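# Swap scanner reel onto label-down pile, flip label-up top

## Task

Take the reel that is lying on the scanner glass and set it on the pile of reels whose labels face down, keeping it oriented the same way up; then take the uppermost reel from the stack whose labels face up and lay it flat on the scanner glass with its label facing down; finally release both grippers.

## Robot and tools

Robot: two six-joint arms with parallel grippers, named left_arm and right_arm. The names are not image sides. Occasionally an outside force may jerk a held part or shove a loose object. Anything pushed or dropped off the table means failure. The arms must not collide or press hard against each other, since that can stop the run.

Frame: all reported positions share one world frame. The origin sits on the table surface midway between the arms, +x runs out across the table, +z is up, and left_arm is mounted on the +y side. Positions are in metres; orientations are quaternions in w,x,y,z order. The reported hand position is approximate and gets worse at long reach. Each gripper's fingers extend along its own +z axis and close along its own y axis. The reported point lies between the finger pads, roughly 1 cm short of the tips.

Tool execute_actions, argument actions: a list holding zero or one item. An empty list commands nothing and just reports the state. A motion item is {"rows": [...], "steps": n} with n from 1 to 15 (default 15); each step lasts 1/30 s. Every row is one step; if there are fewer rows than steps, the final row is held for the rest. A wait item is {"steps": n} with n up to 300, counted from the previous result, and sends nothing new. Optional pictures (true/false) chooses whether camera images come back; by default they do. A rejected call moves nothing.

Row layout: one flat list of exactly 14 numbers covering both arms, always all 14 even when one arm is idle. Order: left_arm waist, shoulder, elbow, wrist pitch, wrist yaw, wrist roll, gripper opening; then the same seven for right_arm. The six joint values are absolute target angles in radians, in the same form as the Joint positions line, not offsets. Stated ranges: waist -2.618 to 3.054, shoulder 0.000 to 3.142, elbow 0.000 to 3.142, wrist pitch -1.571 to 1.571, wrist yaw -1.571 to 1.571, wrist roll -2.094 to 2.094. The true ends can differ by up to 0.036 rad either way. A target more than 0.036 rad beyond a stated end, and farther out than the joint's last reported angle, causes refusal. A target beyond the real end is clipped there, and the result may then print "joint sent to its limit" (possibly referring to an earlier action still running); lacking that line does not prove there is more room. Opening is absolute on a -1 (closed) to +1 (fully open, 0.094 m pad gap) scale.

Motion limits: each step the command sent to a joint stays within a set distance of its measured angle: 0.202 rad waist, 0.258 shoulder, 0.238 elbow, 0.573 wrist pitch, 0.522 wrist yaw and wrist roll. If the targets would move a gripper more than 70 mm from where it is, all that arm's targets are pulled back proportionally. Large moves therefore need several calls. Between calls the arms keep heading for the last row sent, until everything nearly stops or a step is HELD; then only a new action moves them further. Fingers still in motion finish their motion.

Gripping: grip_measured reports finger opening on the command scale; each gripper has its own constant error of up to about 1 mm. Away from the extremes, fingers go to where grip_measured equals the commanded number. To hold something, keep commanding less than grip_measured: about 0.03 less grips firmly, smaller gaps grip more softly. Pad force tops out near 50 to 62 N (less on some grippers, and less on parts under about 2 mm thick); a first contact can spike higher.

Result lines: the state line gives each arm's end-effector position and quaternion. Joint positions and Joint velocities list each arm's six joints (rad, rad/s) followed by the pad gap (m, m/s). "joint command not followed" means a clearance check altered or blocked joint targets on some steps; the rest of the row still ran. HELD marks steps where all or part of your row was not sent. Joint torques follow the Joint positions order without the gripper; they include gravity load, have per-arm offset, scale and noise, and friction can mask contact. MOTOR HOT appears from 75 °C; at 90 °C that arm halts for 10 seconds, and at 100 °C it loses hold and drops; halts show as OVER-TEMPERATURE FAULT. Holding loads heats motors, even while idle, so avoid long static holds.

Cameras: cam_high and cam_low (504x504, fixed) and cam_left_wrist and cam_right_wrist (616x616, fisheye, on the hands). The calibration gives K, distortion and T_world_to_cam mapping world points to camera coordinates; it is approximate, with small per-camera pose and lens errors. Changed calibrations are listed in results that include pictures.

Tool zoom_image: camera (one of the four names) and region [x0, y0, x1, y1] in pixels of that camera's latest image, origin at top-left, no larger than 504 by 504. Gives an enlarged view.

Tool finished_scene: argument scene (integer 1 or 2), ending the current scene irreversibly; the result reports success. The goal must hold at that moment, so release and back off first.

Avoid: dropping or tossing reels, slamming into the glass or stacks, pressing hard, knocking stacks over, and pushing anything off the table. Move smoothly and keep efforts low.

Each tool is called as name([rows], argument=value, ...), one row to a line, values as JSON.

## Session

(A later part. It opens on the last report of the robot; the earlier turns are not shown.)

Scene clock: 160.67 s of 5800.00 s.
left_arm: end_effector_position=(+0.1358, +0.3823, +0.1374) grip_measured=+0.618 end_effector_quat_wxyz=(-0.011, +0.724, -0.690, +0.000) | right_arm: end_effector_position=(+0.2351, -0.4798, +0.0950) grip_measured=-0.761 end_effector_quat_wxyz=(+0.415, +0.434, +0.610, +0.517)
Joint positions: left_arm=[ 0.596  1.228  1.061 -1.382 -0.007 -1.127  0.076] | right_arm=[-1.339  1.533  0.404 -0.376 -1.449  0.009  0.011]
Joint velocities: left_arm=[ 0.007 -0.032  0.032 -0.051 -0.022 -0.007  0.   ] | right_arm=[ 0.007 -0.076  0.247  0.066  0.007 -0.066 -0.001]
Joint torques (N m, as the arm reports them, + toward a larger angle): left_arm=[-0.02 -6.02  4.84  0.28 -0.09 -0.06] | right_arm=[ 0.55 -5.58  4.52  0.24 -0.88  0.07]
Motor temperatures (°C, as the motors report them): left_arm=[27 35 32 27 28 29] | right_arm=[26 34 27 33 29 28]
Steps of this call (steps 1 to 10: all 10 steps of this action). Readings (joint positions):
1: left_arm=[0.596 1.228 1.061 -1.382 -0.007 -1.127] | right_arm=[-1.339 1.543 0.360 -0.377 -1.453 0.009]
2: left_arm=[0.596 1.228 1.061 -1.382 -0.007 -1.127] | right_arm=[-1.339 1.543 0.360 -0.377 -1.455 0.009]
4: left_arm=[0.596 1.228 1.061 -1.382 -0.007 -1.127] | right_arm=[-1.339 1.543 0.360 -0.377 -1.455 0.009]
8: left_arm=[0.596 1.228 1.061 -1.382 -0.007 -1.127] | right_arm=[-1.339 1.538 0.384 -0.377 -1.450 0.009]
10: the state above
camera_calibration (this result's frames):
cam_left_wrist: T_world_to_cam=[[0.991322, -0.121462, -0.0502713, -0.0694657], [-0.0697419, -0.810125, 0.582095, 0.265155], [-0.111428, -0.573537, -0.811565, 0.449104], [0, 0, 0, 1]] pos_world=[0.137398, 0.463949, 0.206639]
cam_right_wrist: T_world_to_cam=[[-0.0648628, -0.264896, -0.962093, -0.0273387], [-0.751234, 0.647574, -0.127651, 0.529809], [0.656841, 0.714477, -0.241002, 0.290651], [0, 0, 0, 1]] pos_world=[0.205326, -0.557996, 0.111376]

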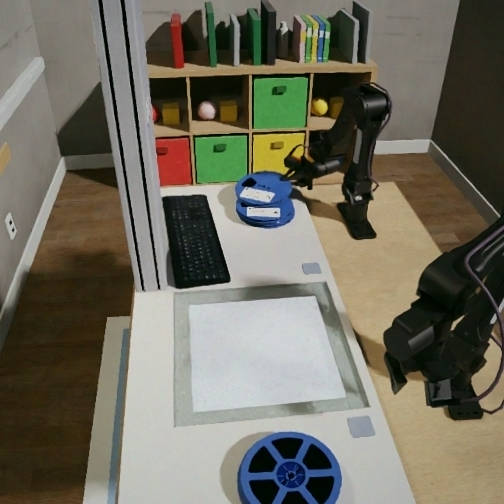

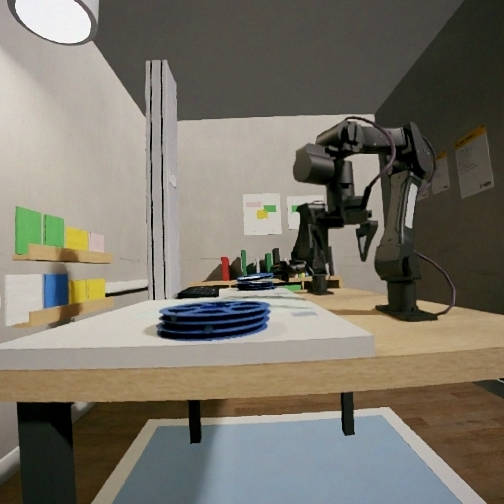

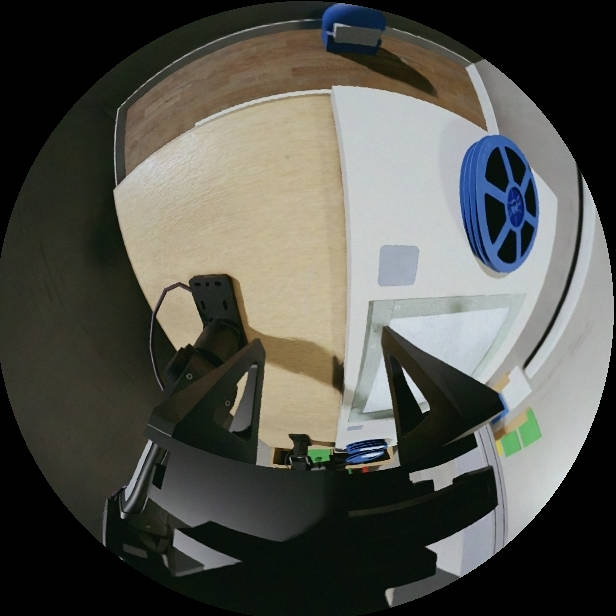

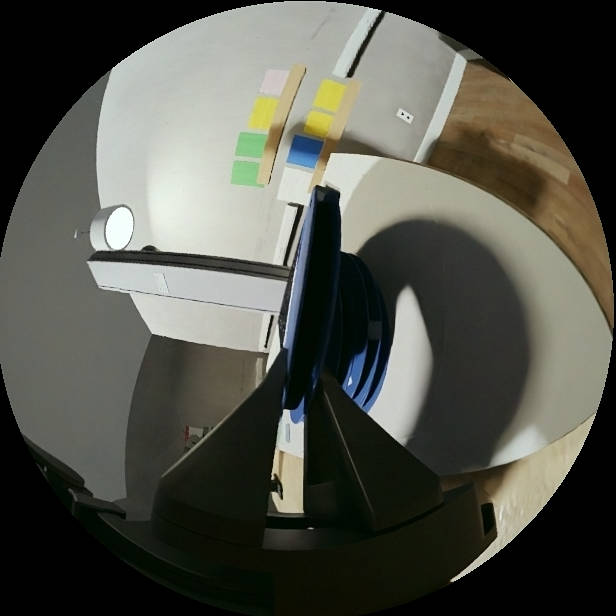

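execute_actions([
  {"rows": [[0.594,1.200,1.050,-1.390,-0.012,-1.131,0.62, -1.332,1.504,0.452,-0.366,-1.497,0.01,-0.86],[0.594,1.200,1.050,-1.390,-0.012,-1.131,0.62, -1.332,1.500,0.470,-0.366,-1.497,0.01,-0.86],[0.594,1.200,1.050,-1.390,-0.012,-1.131,0.62, -1.327,1.496,0.494,-0.366,-1.497,0.01,-0.86],[0.594,1.200,1.050,-1.390,-0.012,-1.131,0.62, -1.317,1.492,0.521,-0.366,-1.497,0.01,-0.86],[0.594,1.200,1.050,-1.390,-0.012,-1.131,0.62, -1.302,1.488,0.548,-0.366,-1.497,0.01,-0.86],[0.594,1.200,1.050,-1.390,-0.012,-1.131,0.62, -1.282,1.484,0.575,-0.366,-1.497,-0.002,-0.86],[0.594,1.200,1.050,-1.390,-0.012,-1.131,0.62, -1.257,1.480,0.602,-0.366,-1.497,-0.026,-0.86],[0.594,1.200,1.050,-1.390,-0.012,-1.131,0.62, -1.227,1.476,0.629,-0.362,-1.497,-0.062,-0.86],[0.594,1.200,1.050,-1.390,-0.012,-1.131,0.62, -1.192,1.472,0.656,-0.352,-1.497,-0.112,-0.86],[0.594,1.200,1.050,-1.390,-0.012,-1.131,0.62, -1.152,1.468,0.683,-0.338,-1.489,-0.162,-0.86],[0.594,1.200,1.050,-1.390,-0.012,-1.131,0.62, -1.112,1.464,0.710,-0.325,-1.482,-0.212,-0.86],[0.594,1.200,1.050,-1.390,-0.012,-1.131,0.62, -1.072,1.460,0.737,-0.311,-1.474,-0.262,-0.86],[0.594,1.200,1.050,-1.390,-0.012,-1.131,0.62, -1.032,1.456,0.764,-0.297,-1.467,-0.312,-0.86],[0.594,1.200,1.050,-1.390,-0.012,-1.131,0.62, -0.992,1.452,0.791,-0.283,-1.459,-0.362,-0.86],[0.594,1.200,1.050,-1.390,-0.012,-1.131,0.62, -0.952,1.448,0.818,-0.269,-1.451,-0.412,-0.86]], "steps": 15},
], pictures=false)

execute_actions([
  {"rows": [[0.594,1.200,1.050,-1.390,-0.012,-1.131,0.62, -0.912,1.444,0.845,-0.256,-1.444,-0.462,-0.86],[0.594,1.200,1.050,-1.390,-0.012,-1.131,0.62, -0.872,1.440,0.872,-0.242,-1.436,-0.512,-0.86],[0.594,1.200,1.050,-1.390,-0.012,-1.131,0.62, -0.832,1.436,0.899,-0.228,-1.429,-0.562,-0.86],[0.594,1.200,1.050,-1.390,-0.012,-1.131,0.62, -0.792,1.432,0.926,-0.214,-1.421,-0.612,-0.86],[0.594,1.200,1.050,-1.390,-0.012,-1.131,0.62, -0.752,1.428,0.953,-0.200,-1.413,-0.662,-0.86],[0.594,1.200,1.050,-1.390,-0.012,-1.131,0.62, -0.712,1.424,0.980,-0.187,-1.406,-0.712,-0.86],[0.594,1.200,1.050,-1.390,-0.012,-1.131,0.62, -0.672,1.420,1.007,-0.173,-1.398,-0.762,-0.86],[0.594,1.200,1.050,-1.390,-0.012,-1.131,0.62, -0.632,1.416,1.034,-0.159,-1.391,-0.812,-0.86],[0.594,1.200,1.050,-1.390,-0.012,-1.131,0.62, -0.592,1.412,1.061,-0.145,-1.383,-0.862,-0.86],[0.594,1.200,1.050,-1.390,-0.012,-1.131,0.62, -0.552,1.408,1.088,-0.131,-1.375,-0.912,-0.86],[0.594,1.200,1.050,-1.390,-0.012,-1.131,0.62, -0.512,1.408,1.108,-0.118,-1.368,-0.962,-0.86],[0.594,1.200,1.050,-1.390,-0.012,-1.131,0.62, -0.472,1.408,1.122,-0.104,-1.360,-1.012,-0.86],[0.594,1.200,1.050,-1.390,-0.012,-1.131,0.62, -0.432,1.408,1.130,-0.090,-1.353,-1.062,-0.86],[0.594,1.200,1.050,-1.390,-0.012,-1.131,0.62, -0.392,1.408,1.130,-0.076,-1.345,-1.112,-0.86],[0.594,1.200,1.050,-1.390,-0.012,-1.131,0.62, -0.352,1.408,1.130,-0.062,-1.337,-1.162,-0.86]], "steps": 15},
], pictures=false)

execute_actions([
  {"rows": [[0.594,1.200,1.050,-1.390,-0.012,-1.131,0.62, -0.312,1.408,1.130,-0.049,-1.330,-1.212,-0.86],[0.594,1.200,1.050,-1.390,-0.012,-1.131,0.62, -0.272,1.408,1.130,-0.035,-1.322,-1.262,-0.86],[0.594,1.200,1.050,-1.390,-0.012,-1.131,0.62, -0.232,1.408,1.130,-0.021,-1.315,-1.312,-0.86],[0.594,1.200,1.050,-1.390,-0.012,-1.131,0.62, -0.192,1.408,1.130,-0.007,-1.307,-1.362,-0.86],[0.594,1.200,1.050,-1.390,-0.012,-1.131,0.62, -0.152,1.414,1.130,0.007,-1.299,-1.412,-0.86],[0.594,1.200,1.050,-1.390,-0.012,-1.131,0.62, -0.112,1.420,1.130,0.020,-1.292,-1.462,-0.86],[0.594,1.200,1.050,-1.390,-0.012,-1.131,0.62, -0.072,1.427,1.130,0.034,-1.284,-1.512,-0.86],[0.594,1.200,1.050,-1.390,-0.012,-1.131,0.62, -0.032,1.434,1.130,0.048,-1.277,-1.548,-0.86],[0.594,1.200,1.050,-1.390,-0.012,-1.131,0.62, 0.008,1.440,1.130,0.062,-1.269,-1.568,-0.86],[0.594,1.200,1.050,-1.390,-0.012,-1.131,0.62, 0.048,1.446,1.132,0.076,-1.257,-1.58,-0.86],[0.594,1.200,1.050,-1.390,-0.012,-1.131,0.62, 0.088,1.457,1.135,0.089,-1.232,-1.58,-0.86],[0.594,1.200,1.050,-1.390,-0.012,-1.131,0.62, 0.128,1.475,1.140,0.103,-1.193,-1.58,-0.86],[0.594,1.200,1.050,-1.390,-0.012,-1.131,0.62, 0.168,1.496,1.147,0.117,-1.147,-1.58,-0.86],[0.594,1.200,1.050,-1.390,-0.012,-1.131,0.62, 0.208,1.518,1.153,0.131,-1.098,-1.58,-0.86],[0.594,1.200,1.050,-1.390,-0.012,-1.131,0.62, 0.248,1.540,1.160,0.145,-1.050,-1.58,-0.86]], "steps": 15},
], pictures=false)

execute_actions([
  {"rows": [[0.594,1.200,1.050,-1.390,-0.012,-1.131,0.62, 0.288,1.562,1.167,0.158,-1.001,-1.58,-0.86],[0.594,1.200,1.050,-1.390,-0.012,-1.131,0.62, 0.328,1.584,1.173,0.172,-0.953,-1.58,-0.86],[0.594,1.200,1.050,-1.390,-0.012,-1.131,0.62, 0.368,1.606,1.180,0.186,-0.904,-1.58,-0.86],[0.594,1.200,1.050,-1.390,-0.012,-1.131,0.62, 0.408,1.628,1.187,0.200,-0.855,-1.58,-0.86],[0.594,1.200,1.050,-1.390,-0.012,-1.131,0.62, 0.448,1.650,1.193,0.214,-0.807,-1.58,-0.86],[0.594,1.200,1.050,-1.390,-0.012,-1.131,0.62, 0.488,1.672,1.200,0.227,-0.758,-1.58,-0.86],[0.594,1.200,1.050,-1.390,-0.012,-1.131,0.62, 0.528,1.694,1.207,0.241,-0.709,-1.58,-0.86],[0.594,1.200,1.050,-1.390,-0.012,-1.131,0.62, 0.568,1.716,1.213,0.255,-0.661,-1.58,-0.86],[0.594,1.200,1.050,-1.390,-0.012,-1.131,0.62, 0.608,1.738,1.220,0.269,-0.612,-1.58,-0.86],[0.594,1.200,1.050,-1.390,-0.012,-1.131,0.62, 0.648,1.760,1.227,0.283,-0.563,-1.58,-0.86],[0.594,1.200,1.050,-1.390,-0.012,-1.131,0.62, 0.688,1.782,1.233,0.296,-0.515,-1.58,-0.86],[0.594,1.200,1.050,-1.390,-0.012,-1.131,0.62, 0.724,1.804,1.240,0.310,-0.466,-1.58,-0.86],[0.594,1.200,1.050,-1.390,-0.012,-1.131,0.62, 0.756,1.826,1.247,0.324,-0.418,-1.58,-0.86],[0.594,1.200,1.050,-1.390,-0.012,-1.131,0.62, 0.784,1.848,1.253,0.338,-0.369,-1.58,-0.86],[0.594,1.200,1.050,-1.390,-0.012,-1.131,0.62, 0.808,1.870,1.260,0.352,-0.320,-1.58,-0.86]], "steps": 15},
], pictures=false)

execute_actions([
  {"rows": [[0.594,1.200,1.050,-1.390,-0.012,-1.131,0.62, 0.828,1.892,1.266,0.365,-0.272,-1.58,-0.86],[0.594,1.200,1.050,-1.390,-0.012,-1.131,0.62, 0.844,1.914,1.273,0.376,-0.223,-1.58,-0.86],[0.594,1.200,1.050,-1.390,-0.012,-1.131,0.62, 0.856,1.935,1.279,0.380,-0.177,-1.58,-0.86],[0.594,1.200,1.050,-1.390,-0.012,-1.131,0.62, 0.864,1.954,1.285,0.380,-0.135,-1.58,-0.86],[0.594,1.200,1.050,-1.390,-0.012,-1.131,0.62, 0.870,1.971,1.290,0.380,-0.098,-1.58,-0.86],[0.594,1.200,1.050,-1.390,-0.012,-1.131,0.62, 0.874,1.986,1.295,0.380,-0.066,-1.58,-0.86],[0.594,1.200,1.050,-1.390,-0.012,-1.131,0.62, 0.874,1.998,1.298,0.380,-0.039,-1.58,-0.86],[0.594,1.200,1.050,-1.390,-0.012,-1.131,0.62, 0.874,2.008,1.301,0.380,-0.017,-1.58,-0.86],[0.594,1.200,1.050,-1.390,-0.012,-1.131,0.62, 0.874,2.015,1.304,0.380,0.000,-1.58,-0.86],[0.594,1.200,1.050,-1.390,-0.012,-1.131,0.62, 0.874,2.020,1.305,0.380,0.010,-1.58,-0.86]], "steps": 15},
])

Scene clock: 179.27 s of 5800.00 s.
left_arm: end_effector_position=(+0.1358, +0.3823, +0.1374) grip_measured=+0.618 end_effector_quat_wxyz=(-0.011, +0.724, -0.690, +0.000) | right_arm: end_effector_position=(+0.3109, -0.4818, +0.1763) grip_measured=-0.761 end_effector_quat_wxyz=(+0.514, +0.117, +0.743, +0.414)
Joint positions: left_arm=[ 0.596  1.228  1.061 -1.382 -0.007 -1.127  0.076] | right_arm=[-1.027  1.483  0.745 -0.326 -1.421 -0.225  0.011]
Joint velocities: left_arm=[ 0.002 -0.007 -0.007 -0.022  0.066 -0.037 -0.   ] | right_arm=[ 1.16  -0.105  0.735  0.33   0.139 -1.194  0.001]
Joint torques (N m, as the arm reports them, + toward a larger angle): left_arm=[-0.05 -6.11  4.69  0.29 -0.04 -0.01] | right_arm=[ 0.3  -7.87  6.74  0.73 -0.82 -0.1 ]
Motor temperatures (°C, as the motors report them): left_arm=[27 35 32 27 28 29] | right_arm=[26 35 28 33 29 28]
Steps of this call (steps 1 to 30: the robot went on to your last target; steps 31 to 90: nothing new was sent; then 15.10 s passed at rest; steps 91 to 105: all 15 steps of this action). Readings (joint positions):
91: left_arm=[0.596 1.228 1.061 -1.382 -0.007 -1.127] | right_arm=[-1.339 1.529 0.416 -0.371 -1.446 0.009]
92: left_arm=[0.596 1.228 1.061 -1.382 -0.007 -1.127] | right_arm=[-1.339 1.529 0.419 -0.373 -1.445 0.009]
94: left_arm=[0.596 1.228 1.061 -1.382 -0.007 -1.127] | right_arm=[-1.335 1.528 0.440 -0.377 -1.441 0.009]
98: left_arm=[0.596 1.228 1.061 -1.382 -0.007 -1.127] | right_arm=[-1.281 1.513 0.547 -0.379 -1.436 -0.004]
105: the state above

Scene clock: 179.77 s of 5800.00 s.
left_arm: end_effector_position=(+0.1358, +0.3823, +0.1374) grip_measured=+0.618 end_effector_quat_wxyz=(-0.011, +0.724, -0.690, +0.000) | right_arm: end_effector_position=(+0.3904, -0.3207, +0.3087) grip_measured=-0.762 end_effector_quat_wxyz=(+0.651, -0.504, +0.544, +0.161)
Joint positions: left_arm=[ 0.596  1.228  1.061 -1.382 -0.007 -1.127  0.076] | right_arm=[-0.424  1.431  1.102 -0.125 -1.339 -0.948  0.011]
Joint velocities: left_arm=[ 0.002 -0.012  0.002  0.037 -0.081 -0.037  0.   ] | right_arm=[ 1.145 -0.081  0.183  0.476  0.154 -1.414 -0.   ]
Joint torques (N m, as the arm reports them, + toward a larger angle): left_arm=[-0.16 -5.96  4.85  0.26 -0.12 -0.05] | right_arm=[ 0.18 -7.3   6.89  0.95 -0.35  0.03]
Motor temperatures (°C, as the motors report them): left_arm=[27 35 32 27 28 29] | right_arm=[26 35 28 33 29 28]
Steps of this call (steps 1 to 15: all 15 steps of this action). Readings (joint positions):
1: left_arm=[0.596 1.228 1.061 -1.382 -0.007 -1.127] | right_arm=[-0.986 1.480 0.770 -0.315 -1.417 -0.269]
2: left_arm=[0.596 1.228 1.061 -1.382 -0.007 -1.127] | right_arm=[-0.945 1.477 0.796 -0.305 -1.412 -0.314]
4: left_arm=[0.596 1.228 1.061 -1.382 -0.007 -1.127] | right_arm=[-0.865 1.470 0.848 -0.282 -1.400 -0.406]
8: left_arm=[0.596 1.228 1.061 -1.382 -0.007 -1.127] | right_arm=[-0.705 1.456 0.955 -0.232 -1.376 -0.599]
15: the state above

Scene clock: 180.27 s of 5800.00 s.
left_arm: end_effector_position=(+0.1358, +0.3823, +0.1374) grip_measured=+0.618 end_effector_quat_wxyz=(-0.011, +0.724, -0.690, +0.000) | right_arm: end_effector_position=(+0.3499, -0.1135, +0.3044) grip_measured=-0.763 end_effector_quat_wxyz=(-0.662, +0.726, -0.176, -0.062)
Joint positions: left_arm=[ 0.596  1.228  1.061 -1.382 -0.007 -1.127  0.076] | right_arm=[ 0.177  1.497  1.117  0.069 -1.181 -1.529  0.011]
Joint velocities: left_arm=[ 0.007  0.007 -0.017 -0.037  0.037 -0.051  0.   ] | right_arm=[ 1.101  0.613  0.178  0.359  0.916 -0.388  0.   ]
Joint torques (N m, as the arm reports them, + toward a larger angle): left_arm=[-0.18 -5.92  4.76  0.29 -0.06 -0.04] | right_arm=[ 0.33 -5.69  7.8   1.26 -0.21  0.04]
Motor temperatures (°C, as the motors report them): left_arm=[27 35 32 27 28 29] | right_arm=[26 35 28 33 29 28]
Steps of this call (steps 1 to 15: all 15 steps of this action). Readings (joint positions):
1: left_arm=[0.596 1.228 1.061 -1.382 -0.007 -1.127] | right_arm=[-0.383 1.428 1.105 -0.109 -1.334 -0.998]
2: left_arm=[0.596 1.228 1.061 -1.382 -0.007 -1.127] | right_arm=[-0.343 1.427 1.106 -0.095 -1.330 -1.049]
4: left_arm=[0.596 1.228 1.061 -1.382 -0.007 -1.127] | right_arm=[-0.262 1.427 1.106 -0.075 -1.317 -1.149]
8: left_arm=[0.596 1.228 1.061 -1.382 -0.007 -1.127] | right_arm=[-0.103 1.428 1.106 -0.028 -1.289 -1.348]
15: the state above

Scene clock: 180.77 s of 5800.00 s.
left_arm: end_effector_position=(+0.1358, +0.3823, +0.1374) grip_measured=+0.618 end_effector_quat_wxyz=(-0.011, +0.724, -0.690, +0.000) | right_arm: end_effector_position=(+0.3182, +0.0867, +0.1899) grip_measured=-0.763 end_effector_quat_wxyz=(-0.580, +0.798, -0.164, +0.006)
Joint positions: left_arm=[ 0.596  1.228  1.061 -1.382 -0.007 -1.127  0.076] | right_arm=[ 0.762  1.847  1.209  0.252 -0.512 -1.576  0.011]
Joint velocities: left_arm=[ 0.007 -0.012  0.022 -0.037  0.022 -0.022 -0.001] | right_arm=[ 0.945  0.618  0.193  0.447  1.253  0.007 -0.   ]
Joint torques (N m, as the arm reports them, + toward a larger angle): left_arm=[-0.03 -6.03  4.68  0.25 -0.05 -0.07] | right_arm=[ -0.74 -11.14   8.25   1.79  -0.11   0.03]
Motor temperatures (°C, as the motors report them): left_arm=[27 35 32 27 28 29] | right_arm=[26 35 28 33 29 28]
Steps of this call (steps 1 to 15: all 15 steps of this action). Readings (joint positions):
1: left_arm=[0.596 1.228 1.061 -1.382 -0.007 -1.127] | right_arm=[0.217 1.520 1.124 0.083 -1.146 -1.539]
2: left_arm=[0.596 1.228 1.061 -1.382 -0.007 -1.127] | right_arm=[0.256 1.544 1.130 0.096 -1.108 -1.547]
4: left_arm=[0.596 1.228 1.061 -1.382 -0.007 -1.127] | right_arm=[0.334 1.594 1.142 0.122 -1.023 -1.558]
8: left_arm=[0.596 1.228 1.061 -1.382 -0.007 -1.127] | right_arm=[0.491 1.692 1.163 0.167 -0.839 -1.569]
15: the state above

Scene clock: 181.27 s of 5800.00 s.
left_arm: end_effector_position=(+0.1358, +0.3823, +0.1374) grip_measured=+0.618 end_effector_quat_wxyz=(-0.011, +0.724, -0.690, +0.000) | right_arm: end_effector_position=(+0.3565, +0.1040, +0.1089) grip_measured=-0.764 end_effector_quat_wxyz=(-0.498, +0.812, -0.260, +0.156)
Joint positions: left_arm=[ 0.596  1.228  1.061 -1.382 -0.007 -1.127  0.076] | right_arm=[ 0.878  2.045  1.256  0.316 -0.026 -1.577  0.011]
Joint velocities: left_arm=[-0.007  0.002  0.002 -0.007 -0.037 -0.007 -0.001] | right_arm=[ 0.002  0.017 -0.017  0.095  0.271  0.022 -0.001]
Joint torques (N m, as the arm reports them, + toward a larger angle): left_arm=[ 0.05 -6.    4.88  0.28 -0.07 -0.05] | right_arm=[ -0.23 -13.51   8.69   1.95  -0.04   0.02]
Motor temperatures (°C, as the motors report them): left_arm=[27 35 32 27 28 29] | right_arm=[26 35 29 34 29 28]
Steps of this call (steps 1 to 15: all 15 steps of this action). Readings (joint positions):
1: left_arm=[0.596 1.228 1.061 -1.382 -0.007 -1.127] | right_arm=[0.792 1.869 1.216 0.264 -0.468 -1.576]
2: left_arm=[0.596 1.228 1.061 -1.382 -0.007 -1.127] | right_arm=[0.819 1.890 1.223 0.277 -0.424 -1.576]
4: left_arm=[0.596 1.228 1.061 -1.382 -0.007 -1.127] | right_arm=[0.859 1.932 1.236 0.297 -0.336 -1.577]
8: left_arm=[0.596 1.228 1.061 -1.382 -0.007 -1.127] | right_arm=[0.884 2.004 1.253 0.315 -0.178 -1.577]
15: the state above
camera_calibration (this result's frames):
cam_left_wrist: T_world_to_cam=[[0.991322, -0.121462, -0.0502713, -0.0694657], [-0.0697419, -0.810125, 0.582095, 0.265155], [-0.111428, -0.573537, -0.811565, 0.449104], [0, 0, 0, 1]] pos_world=[0.137398, 0.463949, 0.206639]
cam_right_wrist: T_world_to_cam=[[0.107119, 0.454589, 0.884236, -0.188603], [0.45112, -0.81476, 0.364221, -0.0852913], [0.886012, 0.359882, -0.292351, -0.242074], [0, 0, 0, 1]] pos_world=[0.27316, 0.103363, 0.127064]

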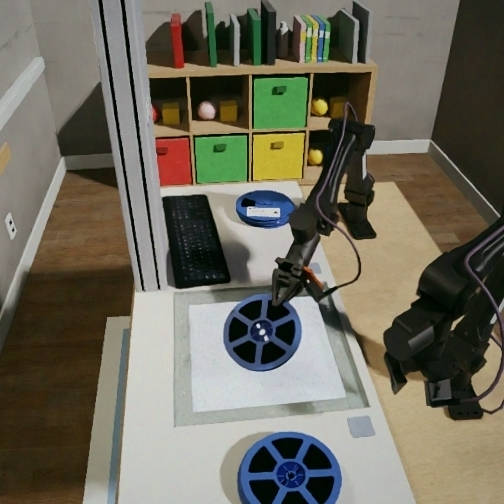

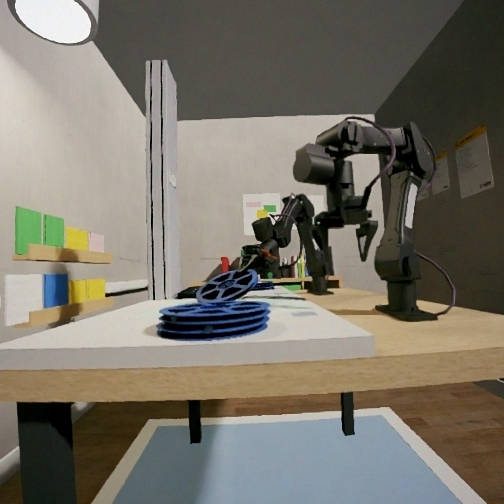

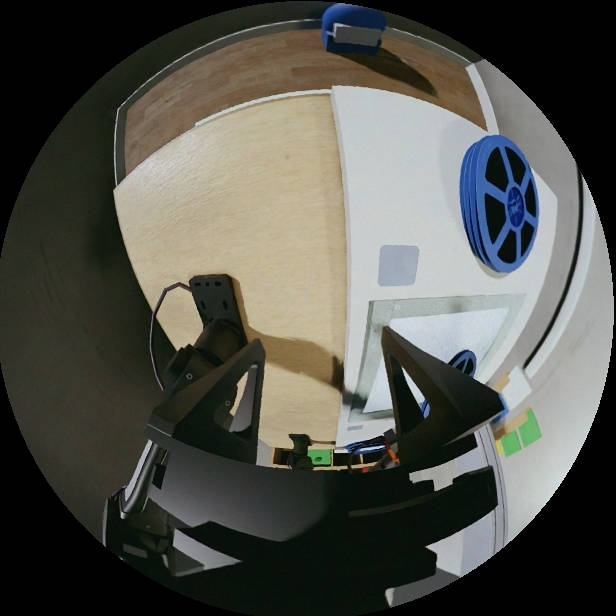

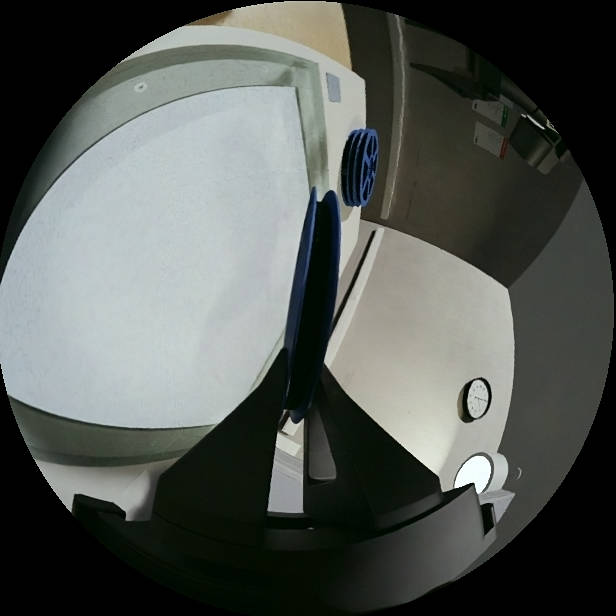

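execute_actions([
  {"rows": [[0.594,1.200,1.050,-1.390,-0.012,-1.131,0.62, 0.874,2.025,1.285,0.388,0.010,-1.58,-0.80],[0.594,1.200,1.050,-1.390,-0.012,-1.131,0.62, 0.874,2.030,1.265,0.398,0.010,-1.58,-0.76],[0.594,1.200,1.050,-1.390,-0.012,-1.131,0.62, 0.874,2.033,1.252,0.408,0.010,-1.58,-0.73],[0.594,1.200,1.050,-1.390,-0.012,-1.131,0.62, 0.874,2.037,1.246,0.418,0.010,-1.58,-0.70],[0.594,1.200,1.050,-1.390,-0.012,-1.131,0.62, 0.874,2.041,1.240,0.428,0.010,-1.58,-0.67],[0.594,1.200,1.050,-1.390,-0.012,-1.131,0.62, 0.874,2.045,1.234,0.438,0.010,-1.58,-0.64],[0.594,1.200,1.050,-1.390,-0.012,-1.131,0.62, 0.874,2.049,1.228,0.448,0.010,-1.58,-0.61],[0.594,1.200,1.050,-1.390,-0.012,-1.131,0.62, 0.874,2.053,1.222,0.458,0.010,-1.58,-0.58],[0.594,1.200,1.050,-1.390,-0.012,-1.131,0.62, 0.874,2.057,1.216,0.468,0.010,-1.58,-0.55],[0.594,1.200,1.050,-1.390,-0.012,-1.131,0.62, 0.874,2.061,1.210,0.478,0.010,-1.58,-0.52],[0.594,1.200,1.050,-1.390,-0.012,-1.131,0.62, 0.874,2.065,1.204,0.488,0.010,-1.58,-0.49],[0.594,1.200,1.050,-1.390,-0.012,-1.131,0.62, 0.874,2.069,1.198,0.498,0.010,-1.58,-0.46],[0.594,1.200,1.050,-1.390,-0.012,-1.131,0.62, 0.874,2.073,1.192,0.508,0.010,-1.58,-0.43],[0.594,1.200,1.050,-1.390,-0.012,-1.131,0.62, 0.874,2.077,1.186,0.518,0.010,-1.58,-0.40],[0.594,1.200,1.050,-1.390,-0.012,-1.131,0.62, 0.874,2.081,1.180,0.528,0.010,-1.58,-0.37]], "steps": 15},
], pictures=false)

execute_actions([
  {"rows": [[0.594,1.200,1.050,-1.390,-0.012,-1.131,0.62, 0.874,2.085,1.174,0.536,0.010,-1.58,-0.34],[0.594,1.200,1.050,-1.390,-0.012,-1.131,0.62, 0.874,2.089,1.168,0.542,0.010,-1.58,-0.31],[0.594,1.200,1.050,-1.390,-0.012,-1.131,0.62, 0.874,2.093,1.163,0.546,0.010,-1.58,-0.28],[0.594,1.200,1.050,-1.390,-0.012,-1.131,0.62, 0.874,2.097,1.158,0.548,0.010,-1.58,-0.26],[0.594,1.200,1.050,-1.390,-0.012,-1.131,0.62, 0.874,2.100,1.154,0.548,0.010,-1.58,-0.24],[0.594,1.200,1.050,-1.390,-0.012,-1.131,0.62, 0.874,2.102,1.151,0.548,0.010,-1.58,-0.23],[0.594,1.200,1.050,-1.390,-0.012,-1.131,0.62, 0.874,2.104,1.150,0.548,0.010,-1.58,-0.23]], "steps": 12},
])

zoom_image(camera="cam_low", region=[180, 240, 310, 320])

Scene clock: 188.17 s of 5800.00 s.
left_arm: end_effector_position=(+0.1358, +0.3823, +0.1374) grip_measured=+0.618 end_effector_quat_wxyz=(-0.011, +0.724, -0.690, +0.000) | right_arm: end_effector_position=(+0.3656, +0.0961, +0.0953) grip_measured=-0.385 end_effector_quat_wxyz=(-0.511, +0.797, -0.268, +0.178)
Joint positions: left_arm=[ 0.596  1.228  1.061 -1.382 -0.007 -1.127  0.076] | right_arm=[ 0.867  2.077  1.194  0.456  0.006 -1.578  0.029]
Joint velocities: left_arm=[-0.007 -0.012 -0.017  0.007  0.007 -0.081 -0.001] | right_arm=[-0.012  0.125 -0.193  0.271 -0.022 -0.037  0.026]
Joint torques (N m, as the arm reports them, + toward a larger angle): left_arm=[-0.17 -6.1   4.75  0.3  -0.07 -0.05] | right_arm=[  0.59 -11.69   4.96   1.66   0.03   0.03]
Motor temperatures (°C, as the motors report them): left_arm=[27 35 32 27 28 29] | right_arm=[27 38 29 36 29 28]
Steps of this call (steps 1 to 75: the robot went on to your last target; steps 76 to 140: nothing new was sent; then 1.73 s passed at rest; steps 141 to 155: all 15 steps of this action). Readings (joint positions):
141: left_arm=[0.596 1.228 1.061 -1.382 -0.007 -1.127] | right_arm=[0.867 2.055 1.264 0.333 0.006 -1.577]
142: left_arm=[0.596 1.228 1.061 -1.382 -0.007 -1.127] | right_arm=[0.867 2.055 1.264 0.334 0.006 -1.577]
144: left_arm=[0.596 1.228 1.061 -1.382 -0.007 -1.127] | right_arm=[0.867 2.055 1.258 0.348 0.006 -1.577]
148: left_arm=[0.596 1.228 1.061 -1.382 -0.007 -1.127] | right_arm=[0.867 2.055 1.234 0.384 0.006 -1.578]
155: the state above

Scene clock: 188.57 s of 5800.00 s.
left_arm: end_effector_position=(+0.1358, +0.3823, +0.1374) grip_measured=+0.618 end_effector_quat_wxyz=(-0.011, +0.724, -0.690, +0.000) | right_arm: end_effector_position=(+0.3607, +0.0897, +0.0669) grip_measured=-0.232 end_effector_quat_wxyz=(-0.498, +0.805, -0.271, +0.173)
Joint positions: left_arm=[ 0.596  1.228  1.061 -1.382 -0.007 -1.127  0.076] | right_arm=[ 0.867  2.115  1.15   0.504  0.006 -1.578  0.036]
Joint velocities: left_arm=[ 0.002 -0.002 -0.022 -0.051 -0.007 -0.007  0.001] | right_arm=[-0.007 -0.007 -0.032 -0.022  0.066  0.022  0.001]
Joint torques (N m, as the arm reports them, + toward a larger angle): left_arm=[-0.22 -5.97  4.8   0.3  -0.09 -0.04] | right_arm=[  0.54 -12.25   4.92   1.76   0.04   0.01]
Motor temperatures (°C, as the motors report them): left_arm=[27 35 32 27 28 29] | right_arm=[27 38 29 36 29 28]
Steps of this call (steps 1 to 12: all 12 steps of this action). Readings (joint positions):
1: left_arm=[0.596 1.228 1.061 -1.382 -0.007 -1.127] | right_arm=[0.867 2.082 1.188 0.465 0.006 -1.578]
2: left_arm=[0.596 1.228 1.061 -1.382 -0.007 -1.127] | right_arm=[0.867 2.086 1.181 0.474 0.006 -1.578]
4: left_arm=[0.596 1.228 1.061 -1.382 -0.007 -1.127] | right_arm=[0.867 2.095 1.170 0.488 0.006 -1.578]
8: left_arm=[0.596 1.228 1.061 -1.382 -0.007 -1.127] | right_arm=[0.867 2.111 1.153 0.501 0.006 -1.578]
12: the state above
camera_calibration (this result's frames):
cam_left_wrist: T_world_to_cam=[[0.991322, -0.121462, -0.0502713, -0.0694657], [-0.0697419, -0.810125, 0.582095, 0.265155], [-0.111428, -0.573537, -0.811565, 0.449104], [0, 0, 0, 1]] pos_world=[0.137398, 0.463949, 0.206639]
cam_right_wrist: T_world_to_cam=[[0.107722, 0.449802, 0.886608, -0.145356], [0.411579, -0.831964, 0.372073, -0.0683069], [0.904985, 0.324829, -0.27475, -0.257858], [0, 0, 0, 1]] pos_world=[0.277129, 0.0923123, 0.0834427]

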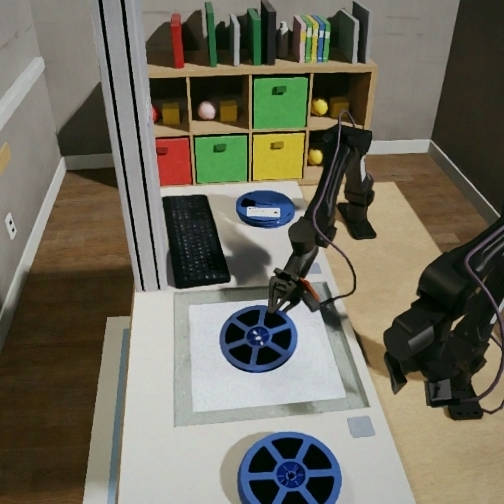

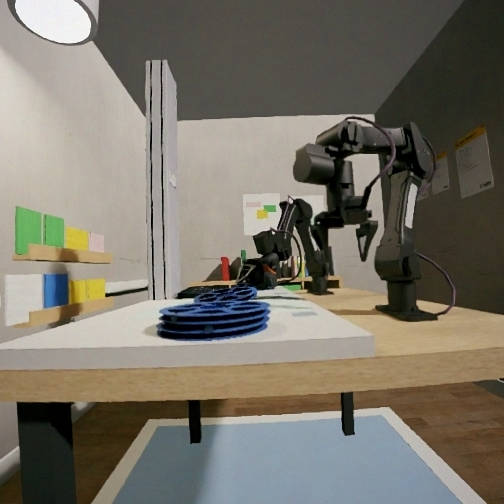

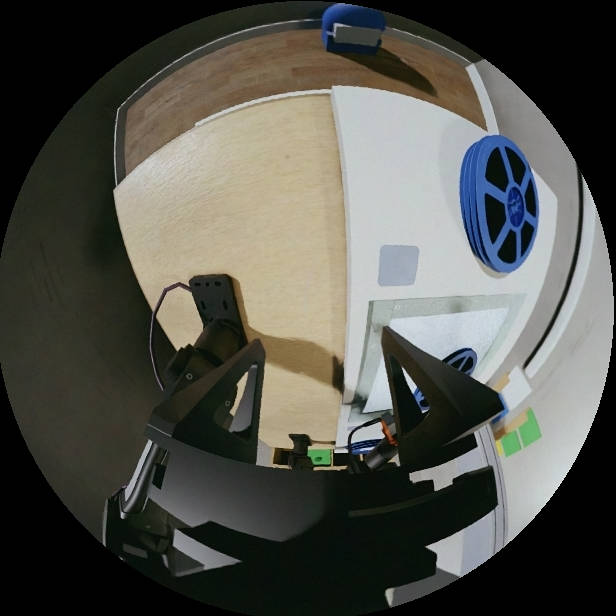

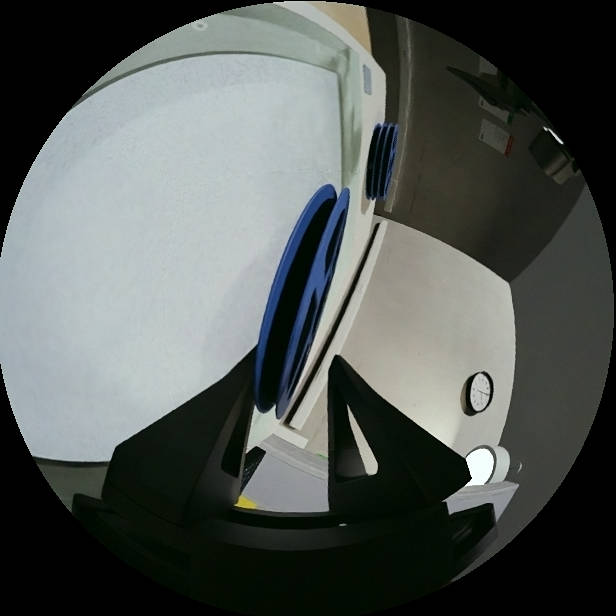

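Region (180, 240, 310, 320) of cam_low's 504x504 image, scaled by 3.877, with more detail than that image has; it fills the top 310 rows of this view, and the rest is white.

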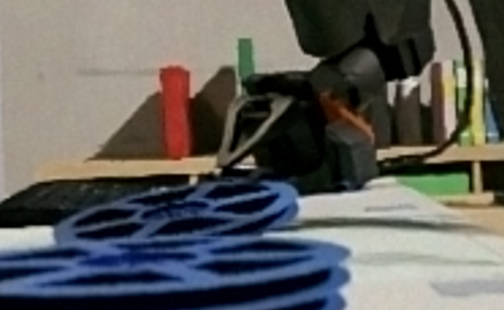

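execute_actions([
  {"rows": [[0.594,1.200,1.050,-1.390,-0.012,-1.131,0.62, 0.874,2.102,1.150,0.530,0.010,-1.58,-0.23],[0.594,1.200,1.050,-1.390,-0.012,-1.131,0.62, 0.874,2.098,1.150,0.515,0.010,-1.58,-0.23],[0.594,1.200,1.050,-1.390,-0.012,-1.131,0.62, 0.874,2.094,1.150,0.503,0.010,-1.58,-0.23],[0.594,1.200,1.050,-1.390,-0.012,-1.131,0.62, 0.874,2.090,1.150,0.493,0.010,-1.58,-0.23],[0.594,1.200,1.050,-1.390,-0.012,-1.131,0.62, 0.874,2.085,1.148,0.485,0.010,-1.58,-0.23],[0.594,1.200,1.050,-1.390,-0.012,-1.131,0.62, 0.874,2.080,1.144,0.480,0.010,-1.58,-0.22],[0.594,1.200,1.050,-1.390,-0.012,-1.131,0.62, 0.874,2.075,1.138,0.480,0.010,-1.58,-0.20],[0.594,1.200,1.050,-1.390,-0.012,-1.131,0.62, 0.874,2.069,1.132,0.480,0.010,-1.58,-0.17],[0.594,1.200,1.050,-1.390,-0.012,-1.131,0.62, 0.874,2.063,1.125,0.480,0.010,-1.58,-0.14],[0.594,1.200,1.050,-1.390,-0.012,-1.131,0.62, 0.874,2.057,1.118,0.480,0.010,-1.58,-0.11],[0.594,1.200,1.050,-1.390,-0.012,-1.131,0.62, 0.874,2.051,1.111,0.480,0.010,-1.58,-0.08],[0.594,1.200,1.050,-1.390,-0.012,-1.131,0.62, 0.874,2.045,1.104,0.480,0.010,-1.58,-0.05],[0.594,1.200,1.050,-1.390,-0.012,-1.131,0.62, 0.874,2.039,1.097,0.480,0.010,-1.58,-0.02],[0.594,1.200,1.050,-1.390,-0.012,-1.131,0.62, 0.874,2.033,1.090,0.480,0.010,-1.58,0.01],[0.594,1.200,1.050,-1.390,-0.012,-1.131,0.62, 0.874,2.027,1.083,0.480,0.010,-1.58,0.04]], "steps": 15},
], pictures=false)

execute_actions([
  {"rows": [[0.594,1.200,1.050,-1.390,-0.012,-1.131,0.62, 0.874,2.021,1.075,0.480,0.010,-1.58,0.06],[0.594,1.200,1.050,-1.390,-0.012,-1.131,0.62, 0.874,2.015,1.067,0.480,0.010,-1.58,0.06],[0.594,1.200,1.050,-1.390,-0.012,-1.131,0.62, 0.874,2.009,1.059,0.480,0.010,-1.58,0.06],[0.594,1.200,1.050,-1.390,-0.012,-1.131,0.62, 0.874,2.003,1.051,0.480,0.010,-1.58,0.06],[0.594,1.200,1.050,-1.390,-0.012,-1.131,0.62, 0.874,1.997,1.043,0.480,0.010,-1.58,0.06],[0.594,1.200,1.050,-1.390,-0.012,-1.131,0.62, 0.874,1.991,1.035,0.480,0.010,-1.58,0.06],[0.594,1.200,1.050,-1.390,-0.012,-1.131,0.62, 0.874,1.985,1.028,0.480,0.010,-1.58,0.06],[0.594,1.200,1.050,-1.390,-0.012,-1.131,0.62, 0.874,1.980,1.022,0.480,0.010,-1.58,0.06],[0.594,1.200,1.050,-1.390,-0.012,-1.131,0.62, 0.874,1.977,1.018,0.480,0.010,-1.58,0.06]], "steps": 13},
])

zoom_image(camera="cam_low", region=[180, 240, 310, 320])

Scene clock: 194.43 s of 5800.00 s.
left_arm: end_effector_position=(+0.1358, +0.3823, +0.1374) grip_measured=+0.618 end_effector_quat_wxyz=(-0.011, +0.724, -0.690, +0.000) | right_arm: end_effector_position=(+0.3508, +0.0768, +0.0622) grip_measured=+0.025 end_effector_quat_wxyz=(-0.481, +0.815, -0.274, +0.168)
Joint positions: left_arm=[ 0.596  1.228  1.061 -1.382 -0.007 -1.127  0.076] | right_arm=[ 0.867  2.07   1.097  0.472  0.006 -1.578  0.048]
Joint velocities: left_arm=[-0.017  0.002 -0.012 -0.007  0.037  0.007 -0.   ] | right_arm=[-0.002 -0.183 -0.208 -0.095 -0.007  0.007  0.025]
Joint torques (N m, as the arm reports them, + toward a larger angle): left_arm=[-0.16 -5.99  4.79  0.26 -0.08 -0.02] | right_arm=[  0.62 -13.9    4.64   1.46   0.01   0.03]
Motor temperatures (°C, as the motors report them): left_arm=[27 35 32 27 28 29] | right_arm=[27 39 29 38 29 28]
Steps of this call (steps 1 to 15: the robot went on to your last target; steps 16 to 90: nothing new was sent; then 2.37 s passed at rest; steps 91 to 105: all 15 steps of this action). Readings (joint positions):
91: left_arm=[0.596 1.228 1.061 -1.382 -0.007 -1.127] | right_arm=[0.867 2.115 1.150 0.513 0.006 -1.578]
92: left_arm=[0.596 1.228 1.061 -1.382 -0.007 -1.127] | right_arm=[0.867 2.115 1.150 0.512 0.006 -1.578]
94: left_arm=[0.596 1.228 1.061 -1.382 -0.007 -1.127] | right_arm=[0.867 2.115 1.150 0.506 0.006 -1.578]
98: left_arm=[0.596 1.228 1.061 -1.382 -0.007 -1.127] | right_arm=[0.867 2.113 1.147 0.487 0.006 -1.578]
105: the state above

Scene clock: 194.87 s of 5800.00 s.
left_arm: end_effector_position=(+0.1358, +0.3823, +0.1374) grip_measured=+0.618 end_effector_quat_wxyz=(-0.011, +0.724, -0.690, +0.000) | right_arm: end_effector_position=(+0.3405, +0.0632, +0.0681) grip_measured=+0.058 end_effector_quat_wxyz=(-0.479, +0.817, -0.275, +0.167)
Joint positions: left_arm=[ 0.596  1.228  1.061 -1.382 -0.007 -1.127  0.076] | right_arm=[ 0.867  2.004  1.026  0.471  0.006 -1.578  0.05 ]
Joint velocities: left_arm=[-0.017  0.007 -0.002  0.037  0.051 -0.007 -0.   ] | right_arm=[-0.002  0.017 -0.017  0.022 -0.022 -0.007 -0.001]
Joint torques (N m, as the arm reports them, + toward a larger angle): left_arm=[-0.16 -5.87  4.88  0.3  -0.06 -0.09] | right_arm=[  0.46 -12.77   4.2    1.45   0.04   0.03]
Motor temperatures (°C, as the motors report them): left_arm=[27 35 32 27 28 29] | right_arm=[27 39 29 38 28 28]
Steps of this call (steps 1 to 13: all 13 steps of this action). Readings (joint positions):
1: left_arm=[0.596 1.228 1.061 -1.382 -0.007 -1.127] | right_arm=[0.867 2.064 1.091 0.472 0.006 -1.578]
2: left_arm=[0.596 1.228 1.061 -1.382 -0.007 -1.127] | right_arm=[0.867 2.057 1.083 0.471 0.006 -1.578]
4: left_arm=[0.596 1.228 1.061 -1.382 -0.007 -1.127] | right_arm=[0.867 2.044 1.070 0.471 0.006 -1.578]
8: left_arm=[0.596 1.228 1.061 -1.382 -0.007 -1.127] | right_arm=[0.867 2.016 1.041 0.471 0.006 -1.578]
13: the state above
camera_calibration (this result's frames):
cam_left_wrist: T_world_to_cam=[[0.991322, -0.121462, -0.0502713, -0.0694657], [-0.0697419, -0.810125, 0.582095, 0.265155], [-0.111428, -0.573537, -0.811565, 0.449104], [0, 0, 0, 1]] pos_world=[0.137398, 0.463949, 0.206639]
cam_right_wrist: T_world_to_cam=[[0.132106, 0.481673, 0.866337, -0.141293], [0.422186, -0.8181, 0.390476, -0.0882034], [0.896831, 0.314171, -0.311432, -0.224628], [0, 0, 0, 1]] pos_world=[0.257358, 0.0664699, 0.0868926]

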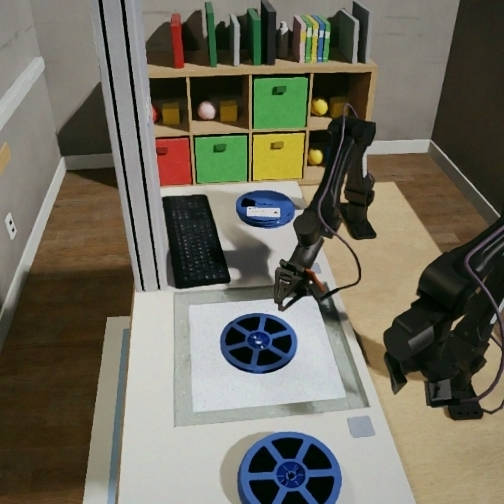

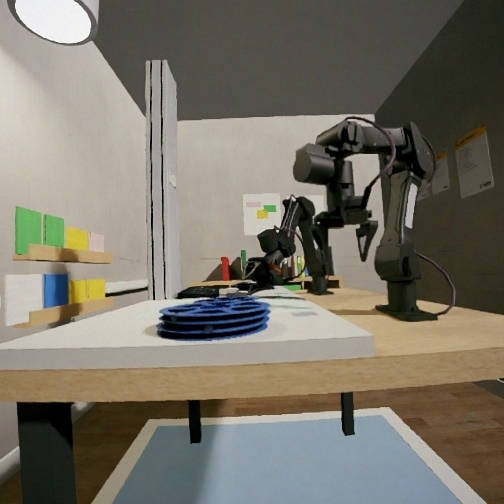

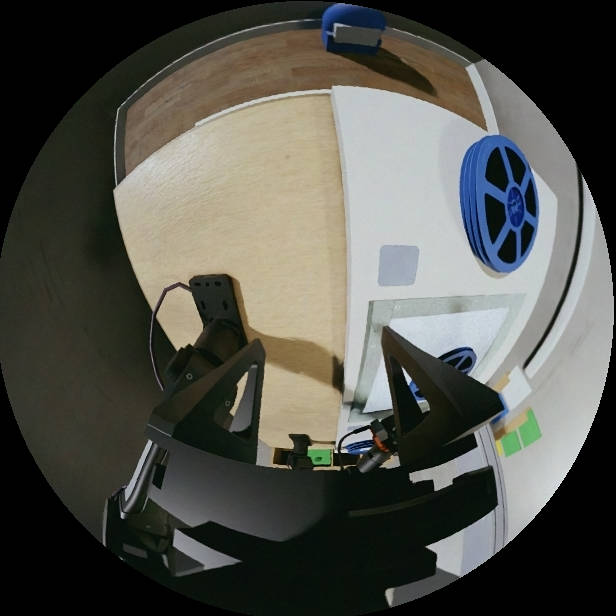

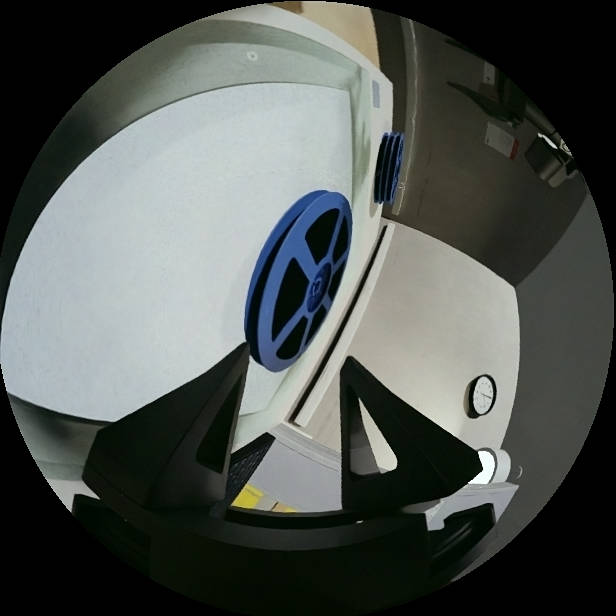

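Region (180, 240, 310, 320) of cam_low's 504x504 image, scaled by 3.877, with more detail than that image has; it fills the top 310 rows of this view, and the rest is white.

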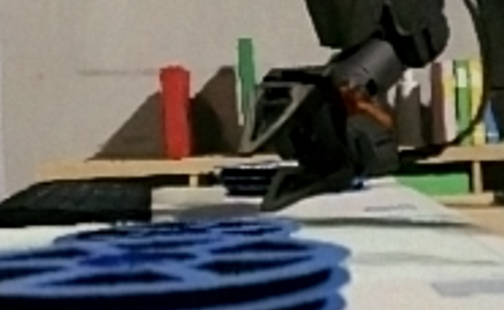

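The reel lies flat on the glass, spoke side up (label down), and the fingers are clear. I'll back the arm away a little and then finish.

execute_actions([
  {"rows": [[0.594,1.200,1.050,-1.390,-0.012,-1.131,0.62, 0.874,1.968,1.010,0.478,0.010,-1.58,0.06],[0.594,1.200,1.050,-1.390,-0.012,-1.131,0.62, 0.874,1.955,1.000,0.474,0.010,-1.58,0.06],[0.594,1.200,1.050,-1.390,-0.012,-1.131,0.62, 0.874,1.938,0.988,0.468,0.010,-1.58,0.06],[0.594,1.200,1.050,-1.390,-0.012,-1.131,0.62, 0.874,1.919,0.975,0.460,0.010,-1.58,0.06],[0.594,1.200,1.050,-1.390,-0.012,-1.131,0.62, 0.874,1.899,0.962,0.452,0.010,-1.58,0.06],[0.594,1.200,1.050,-1.390,-0.012,-1.131,0.62, 0.874,1.879,0.949,0.444,0.010,-1.58,0.06],[0.594,1.200,1.050,-1.390,-0.012,-1.131,0.62, 0.874,1.860,0.937,0.436,0.010,-1.58,0.06],[0.594,1.200,1.050,-1.390,-0.012,-1.131,0.62, 0.874,1.842,0.926,0.428,0.010,-1.58,0.06],[0.594,1.200,1.050,-1.390,-0.012,-1.131,0.62, 0.874,1.826,0.916,0.421,0.010,-1.58,0.06],[0.594,1.200,1.050,-1.390,-0.012,-1.131,0.62, 0.874,1.813,0.908,0.415,0.010,-1.58,0.06],[0.594,1.200,1.050,-1.390,-0.012,-1.131,0.62, 0.874,1.804,0.903,0.412,0.010,-1.58,0.06],[0.594,1.200,1.050,-1.390,-0.012,-1.131,0.62, 0.874,1.800,0.900,0.410,0.010,-1.58,0.06]], "steps": 15},
])

Scene clock: 196.93 s of 5800.00 s.
left_arm: end_effector_position=(+0.1358, +0.3823, +0.1374) grip_measured=+0.618 end_effector_quat_wxyz=(-0.011, +0.724, -0.690, +0.000) | right_arm: end_effector_position=(+0.3216, +0.0384, +0.1041) grip_measured=+0.058 end_effector_quat_wxyz=(-0.490, +0.810, -0.273, +0.171)
Joint positions: left_arm=[ 0.596  1.228  1.061 -1.382 -0.007 -1.127  0.076] | right_arm=[ 0.867  1.819  0.912  0.428  0.007 -1.578  0.05 ]
Joint velocities: left_arm=[ 0.012  0.012  0.007 -0.037 -0.022  0.007 -0.001] | right_arm=[-0.007 -0.027 -0.017  0.007  0.037 -0.051  0.   ]
Joint torques (N m, as the arm reports them, + toward a larger angle): left_arm=[-0.14 -6.07  4.78  0.3  -0.09 -0.04] | right_arm=[  0.55 -10.26   4.25   1.23   0.04   0.  ]
Motor temperatures (°C, as the motors report them): left_arm=[27 35 32 27 28 29] | right_arm=[27 40 29 38 28 28]
Steps of this call (steps 1 to 15: the robot went on to your last target; steps 16 to 47: nothing new was sent; steps 48 to 62: all 15 steps of this action). Readings (joint positions):
48: left_arm=[0.596 1.228 1.061 -1.382 -0.007 -1.127] | right_arm=[0.867 2.003 1.025 0.471 0.006 -1.578]
49: left_arm=[0.596 1.228 1.061 -1.382 -0.007 -1.127] | right_arm=[0.867 1.999 1.021 0.471 0.006 -1.578]
51: left_arm=[0.596 1.228 1.061 -1.382 -0.007 -1.127] | right_arm=[0.867 1.979 1.002 0.469 0.007 -1.578]
55: left_arm=[0.596 1.228 1.061 -1.382 -0.007 -1.127] | right_arm=[0.867 1.904 0.948 0.447 0.007 -1.578]
62: the state above
camera_calibration (this result's frames):
cam_left_wrist: T_world_to_cam=[[0.991322, -0.121462, -0.0502713, -0.0694657], [-0.0697419, -0.810125, 0.582095, 0.265155], [-0.111428, -0.573537, -0.811565, 0.449104], [0, 0, 0, 1]] pos_world=[0.137398, 0.463949, 0.206639]
cam_right_wrist: T_world_to_cam=[[0.117577, 0.462693, 0.878687, -0.153884], [0.415428, -0.826599, 0.379676, -0.110941], [0.901995, 0.32039, -0.289404, -0.192878], [0, 0, 0, 1]] pos_world=[0.238157, 0.0412933, 0.121518]

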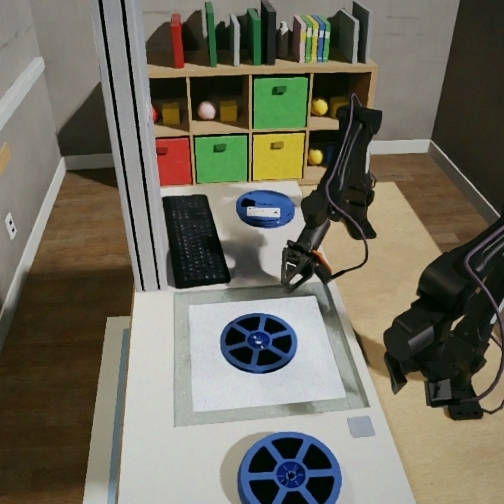

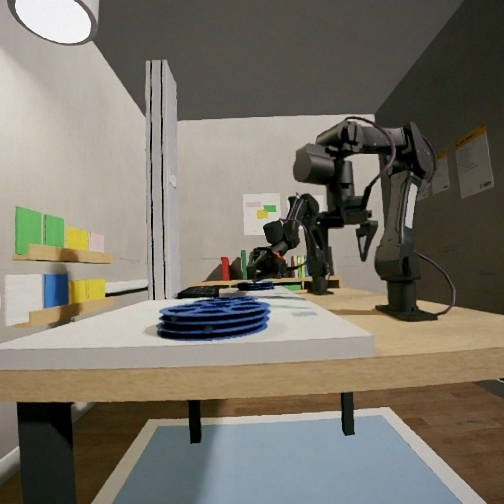

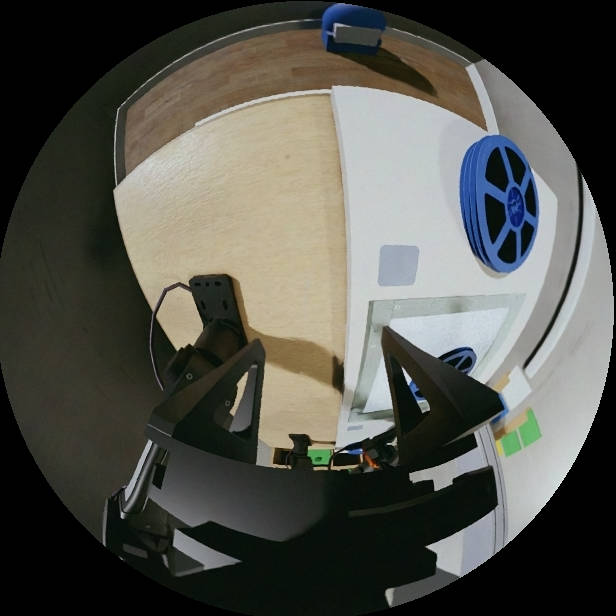

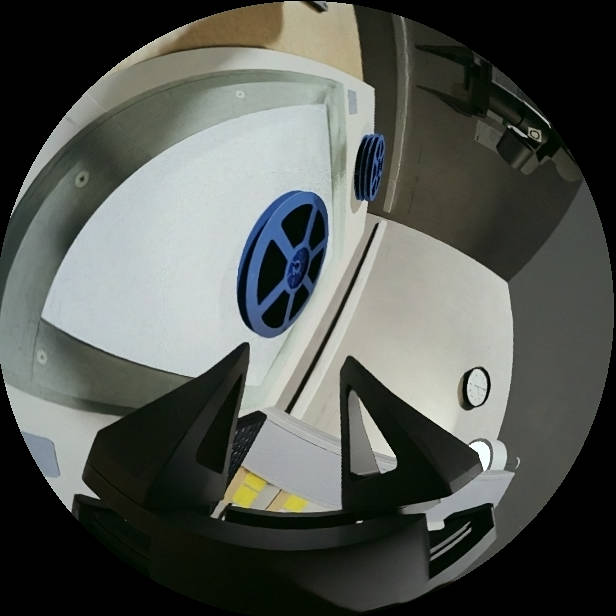

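finished_scene(scene=2)

The scene is finished: the task was done.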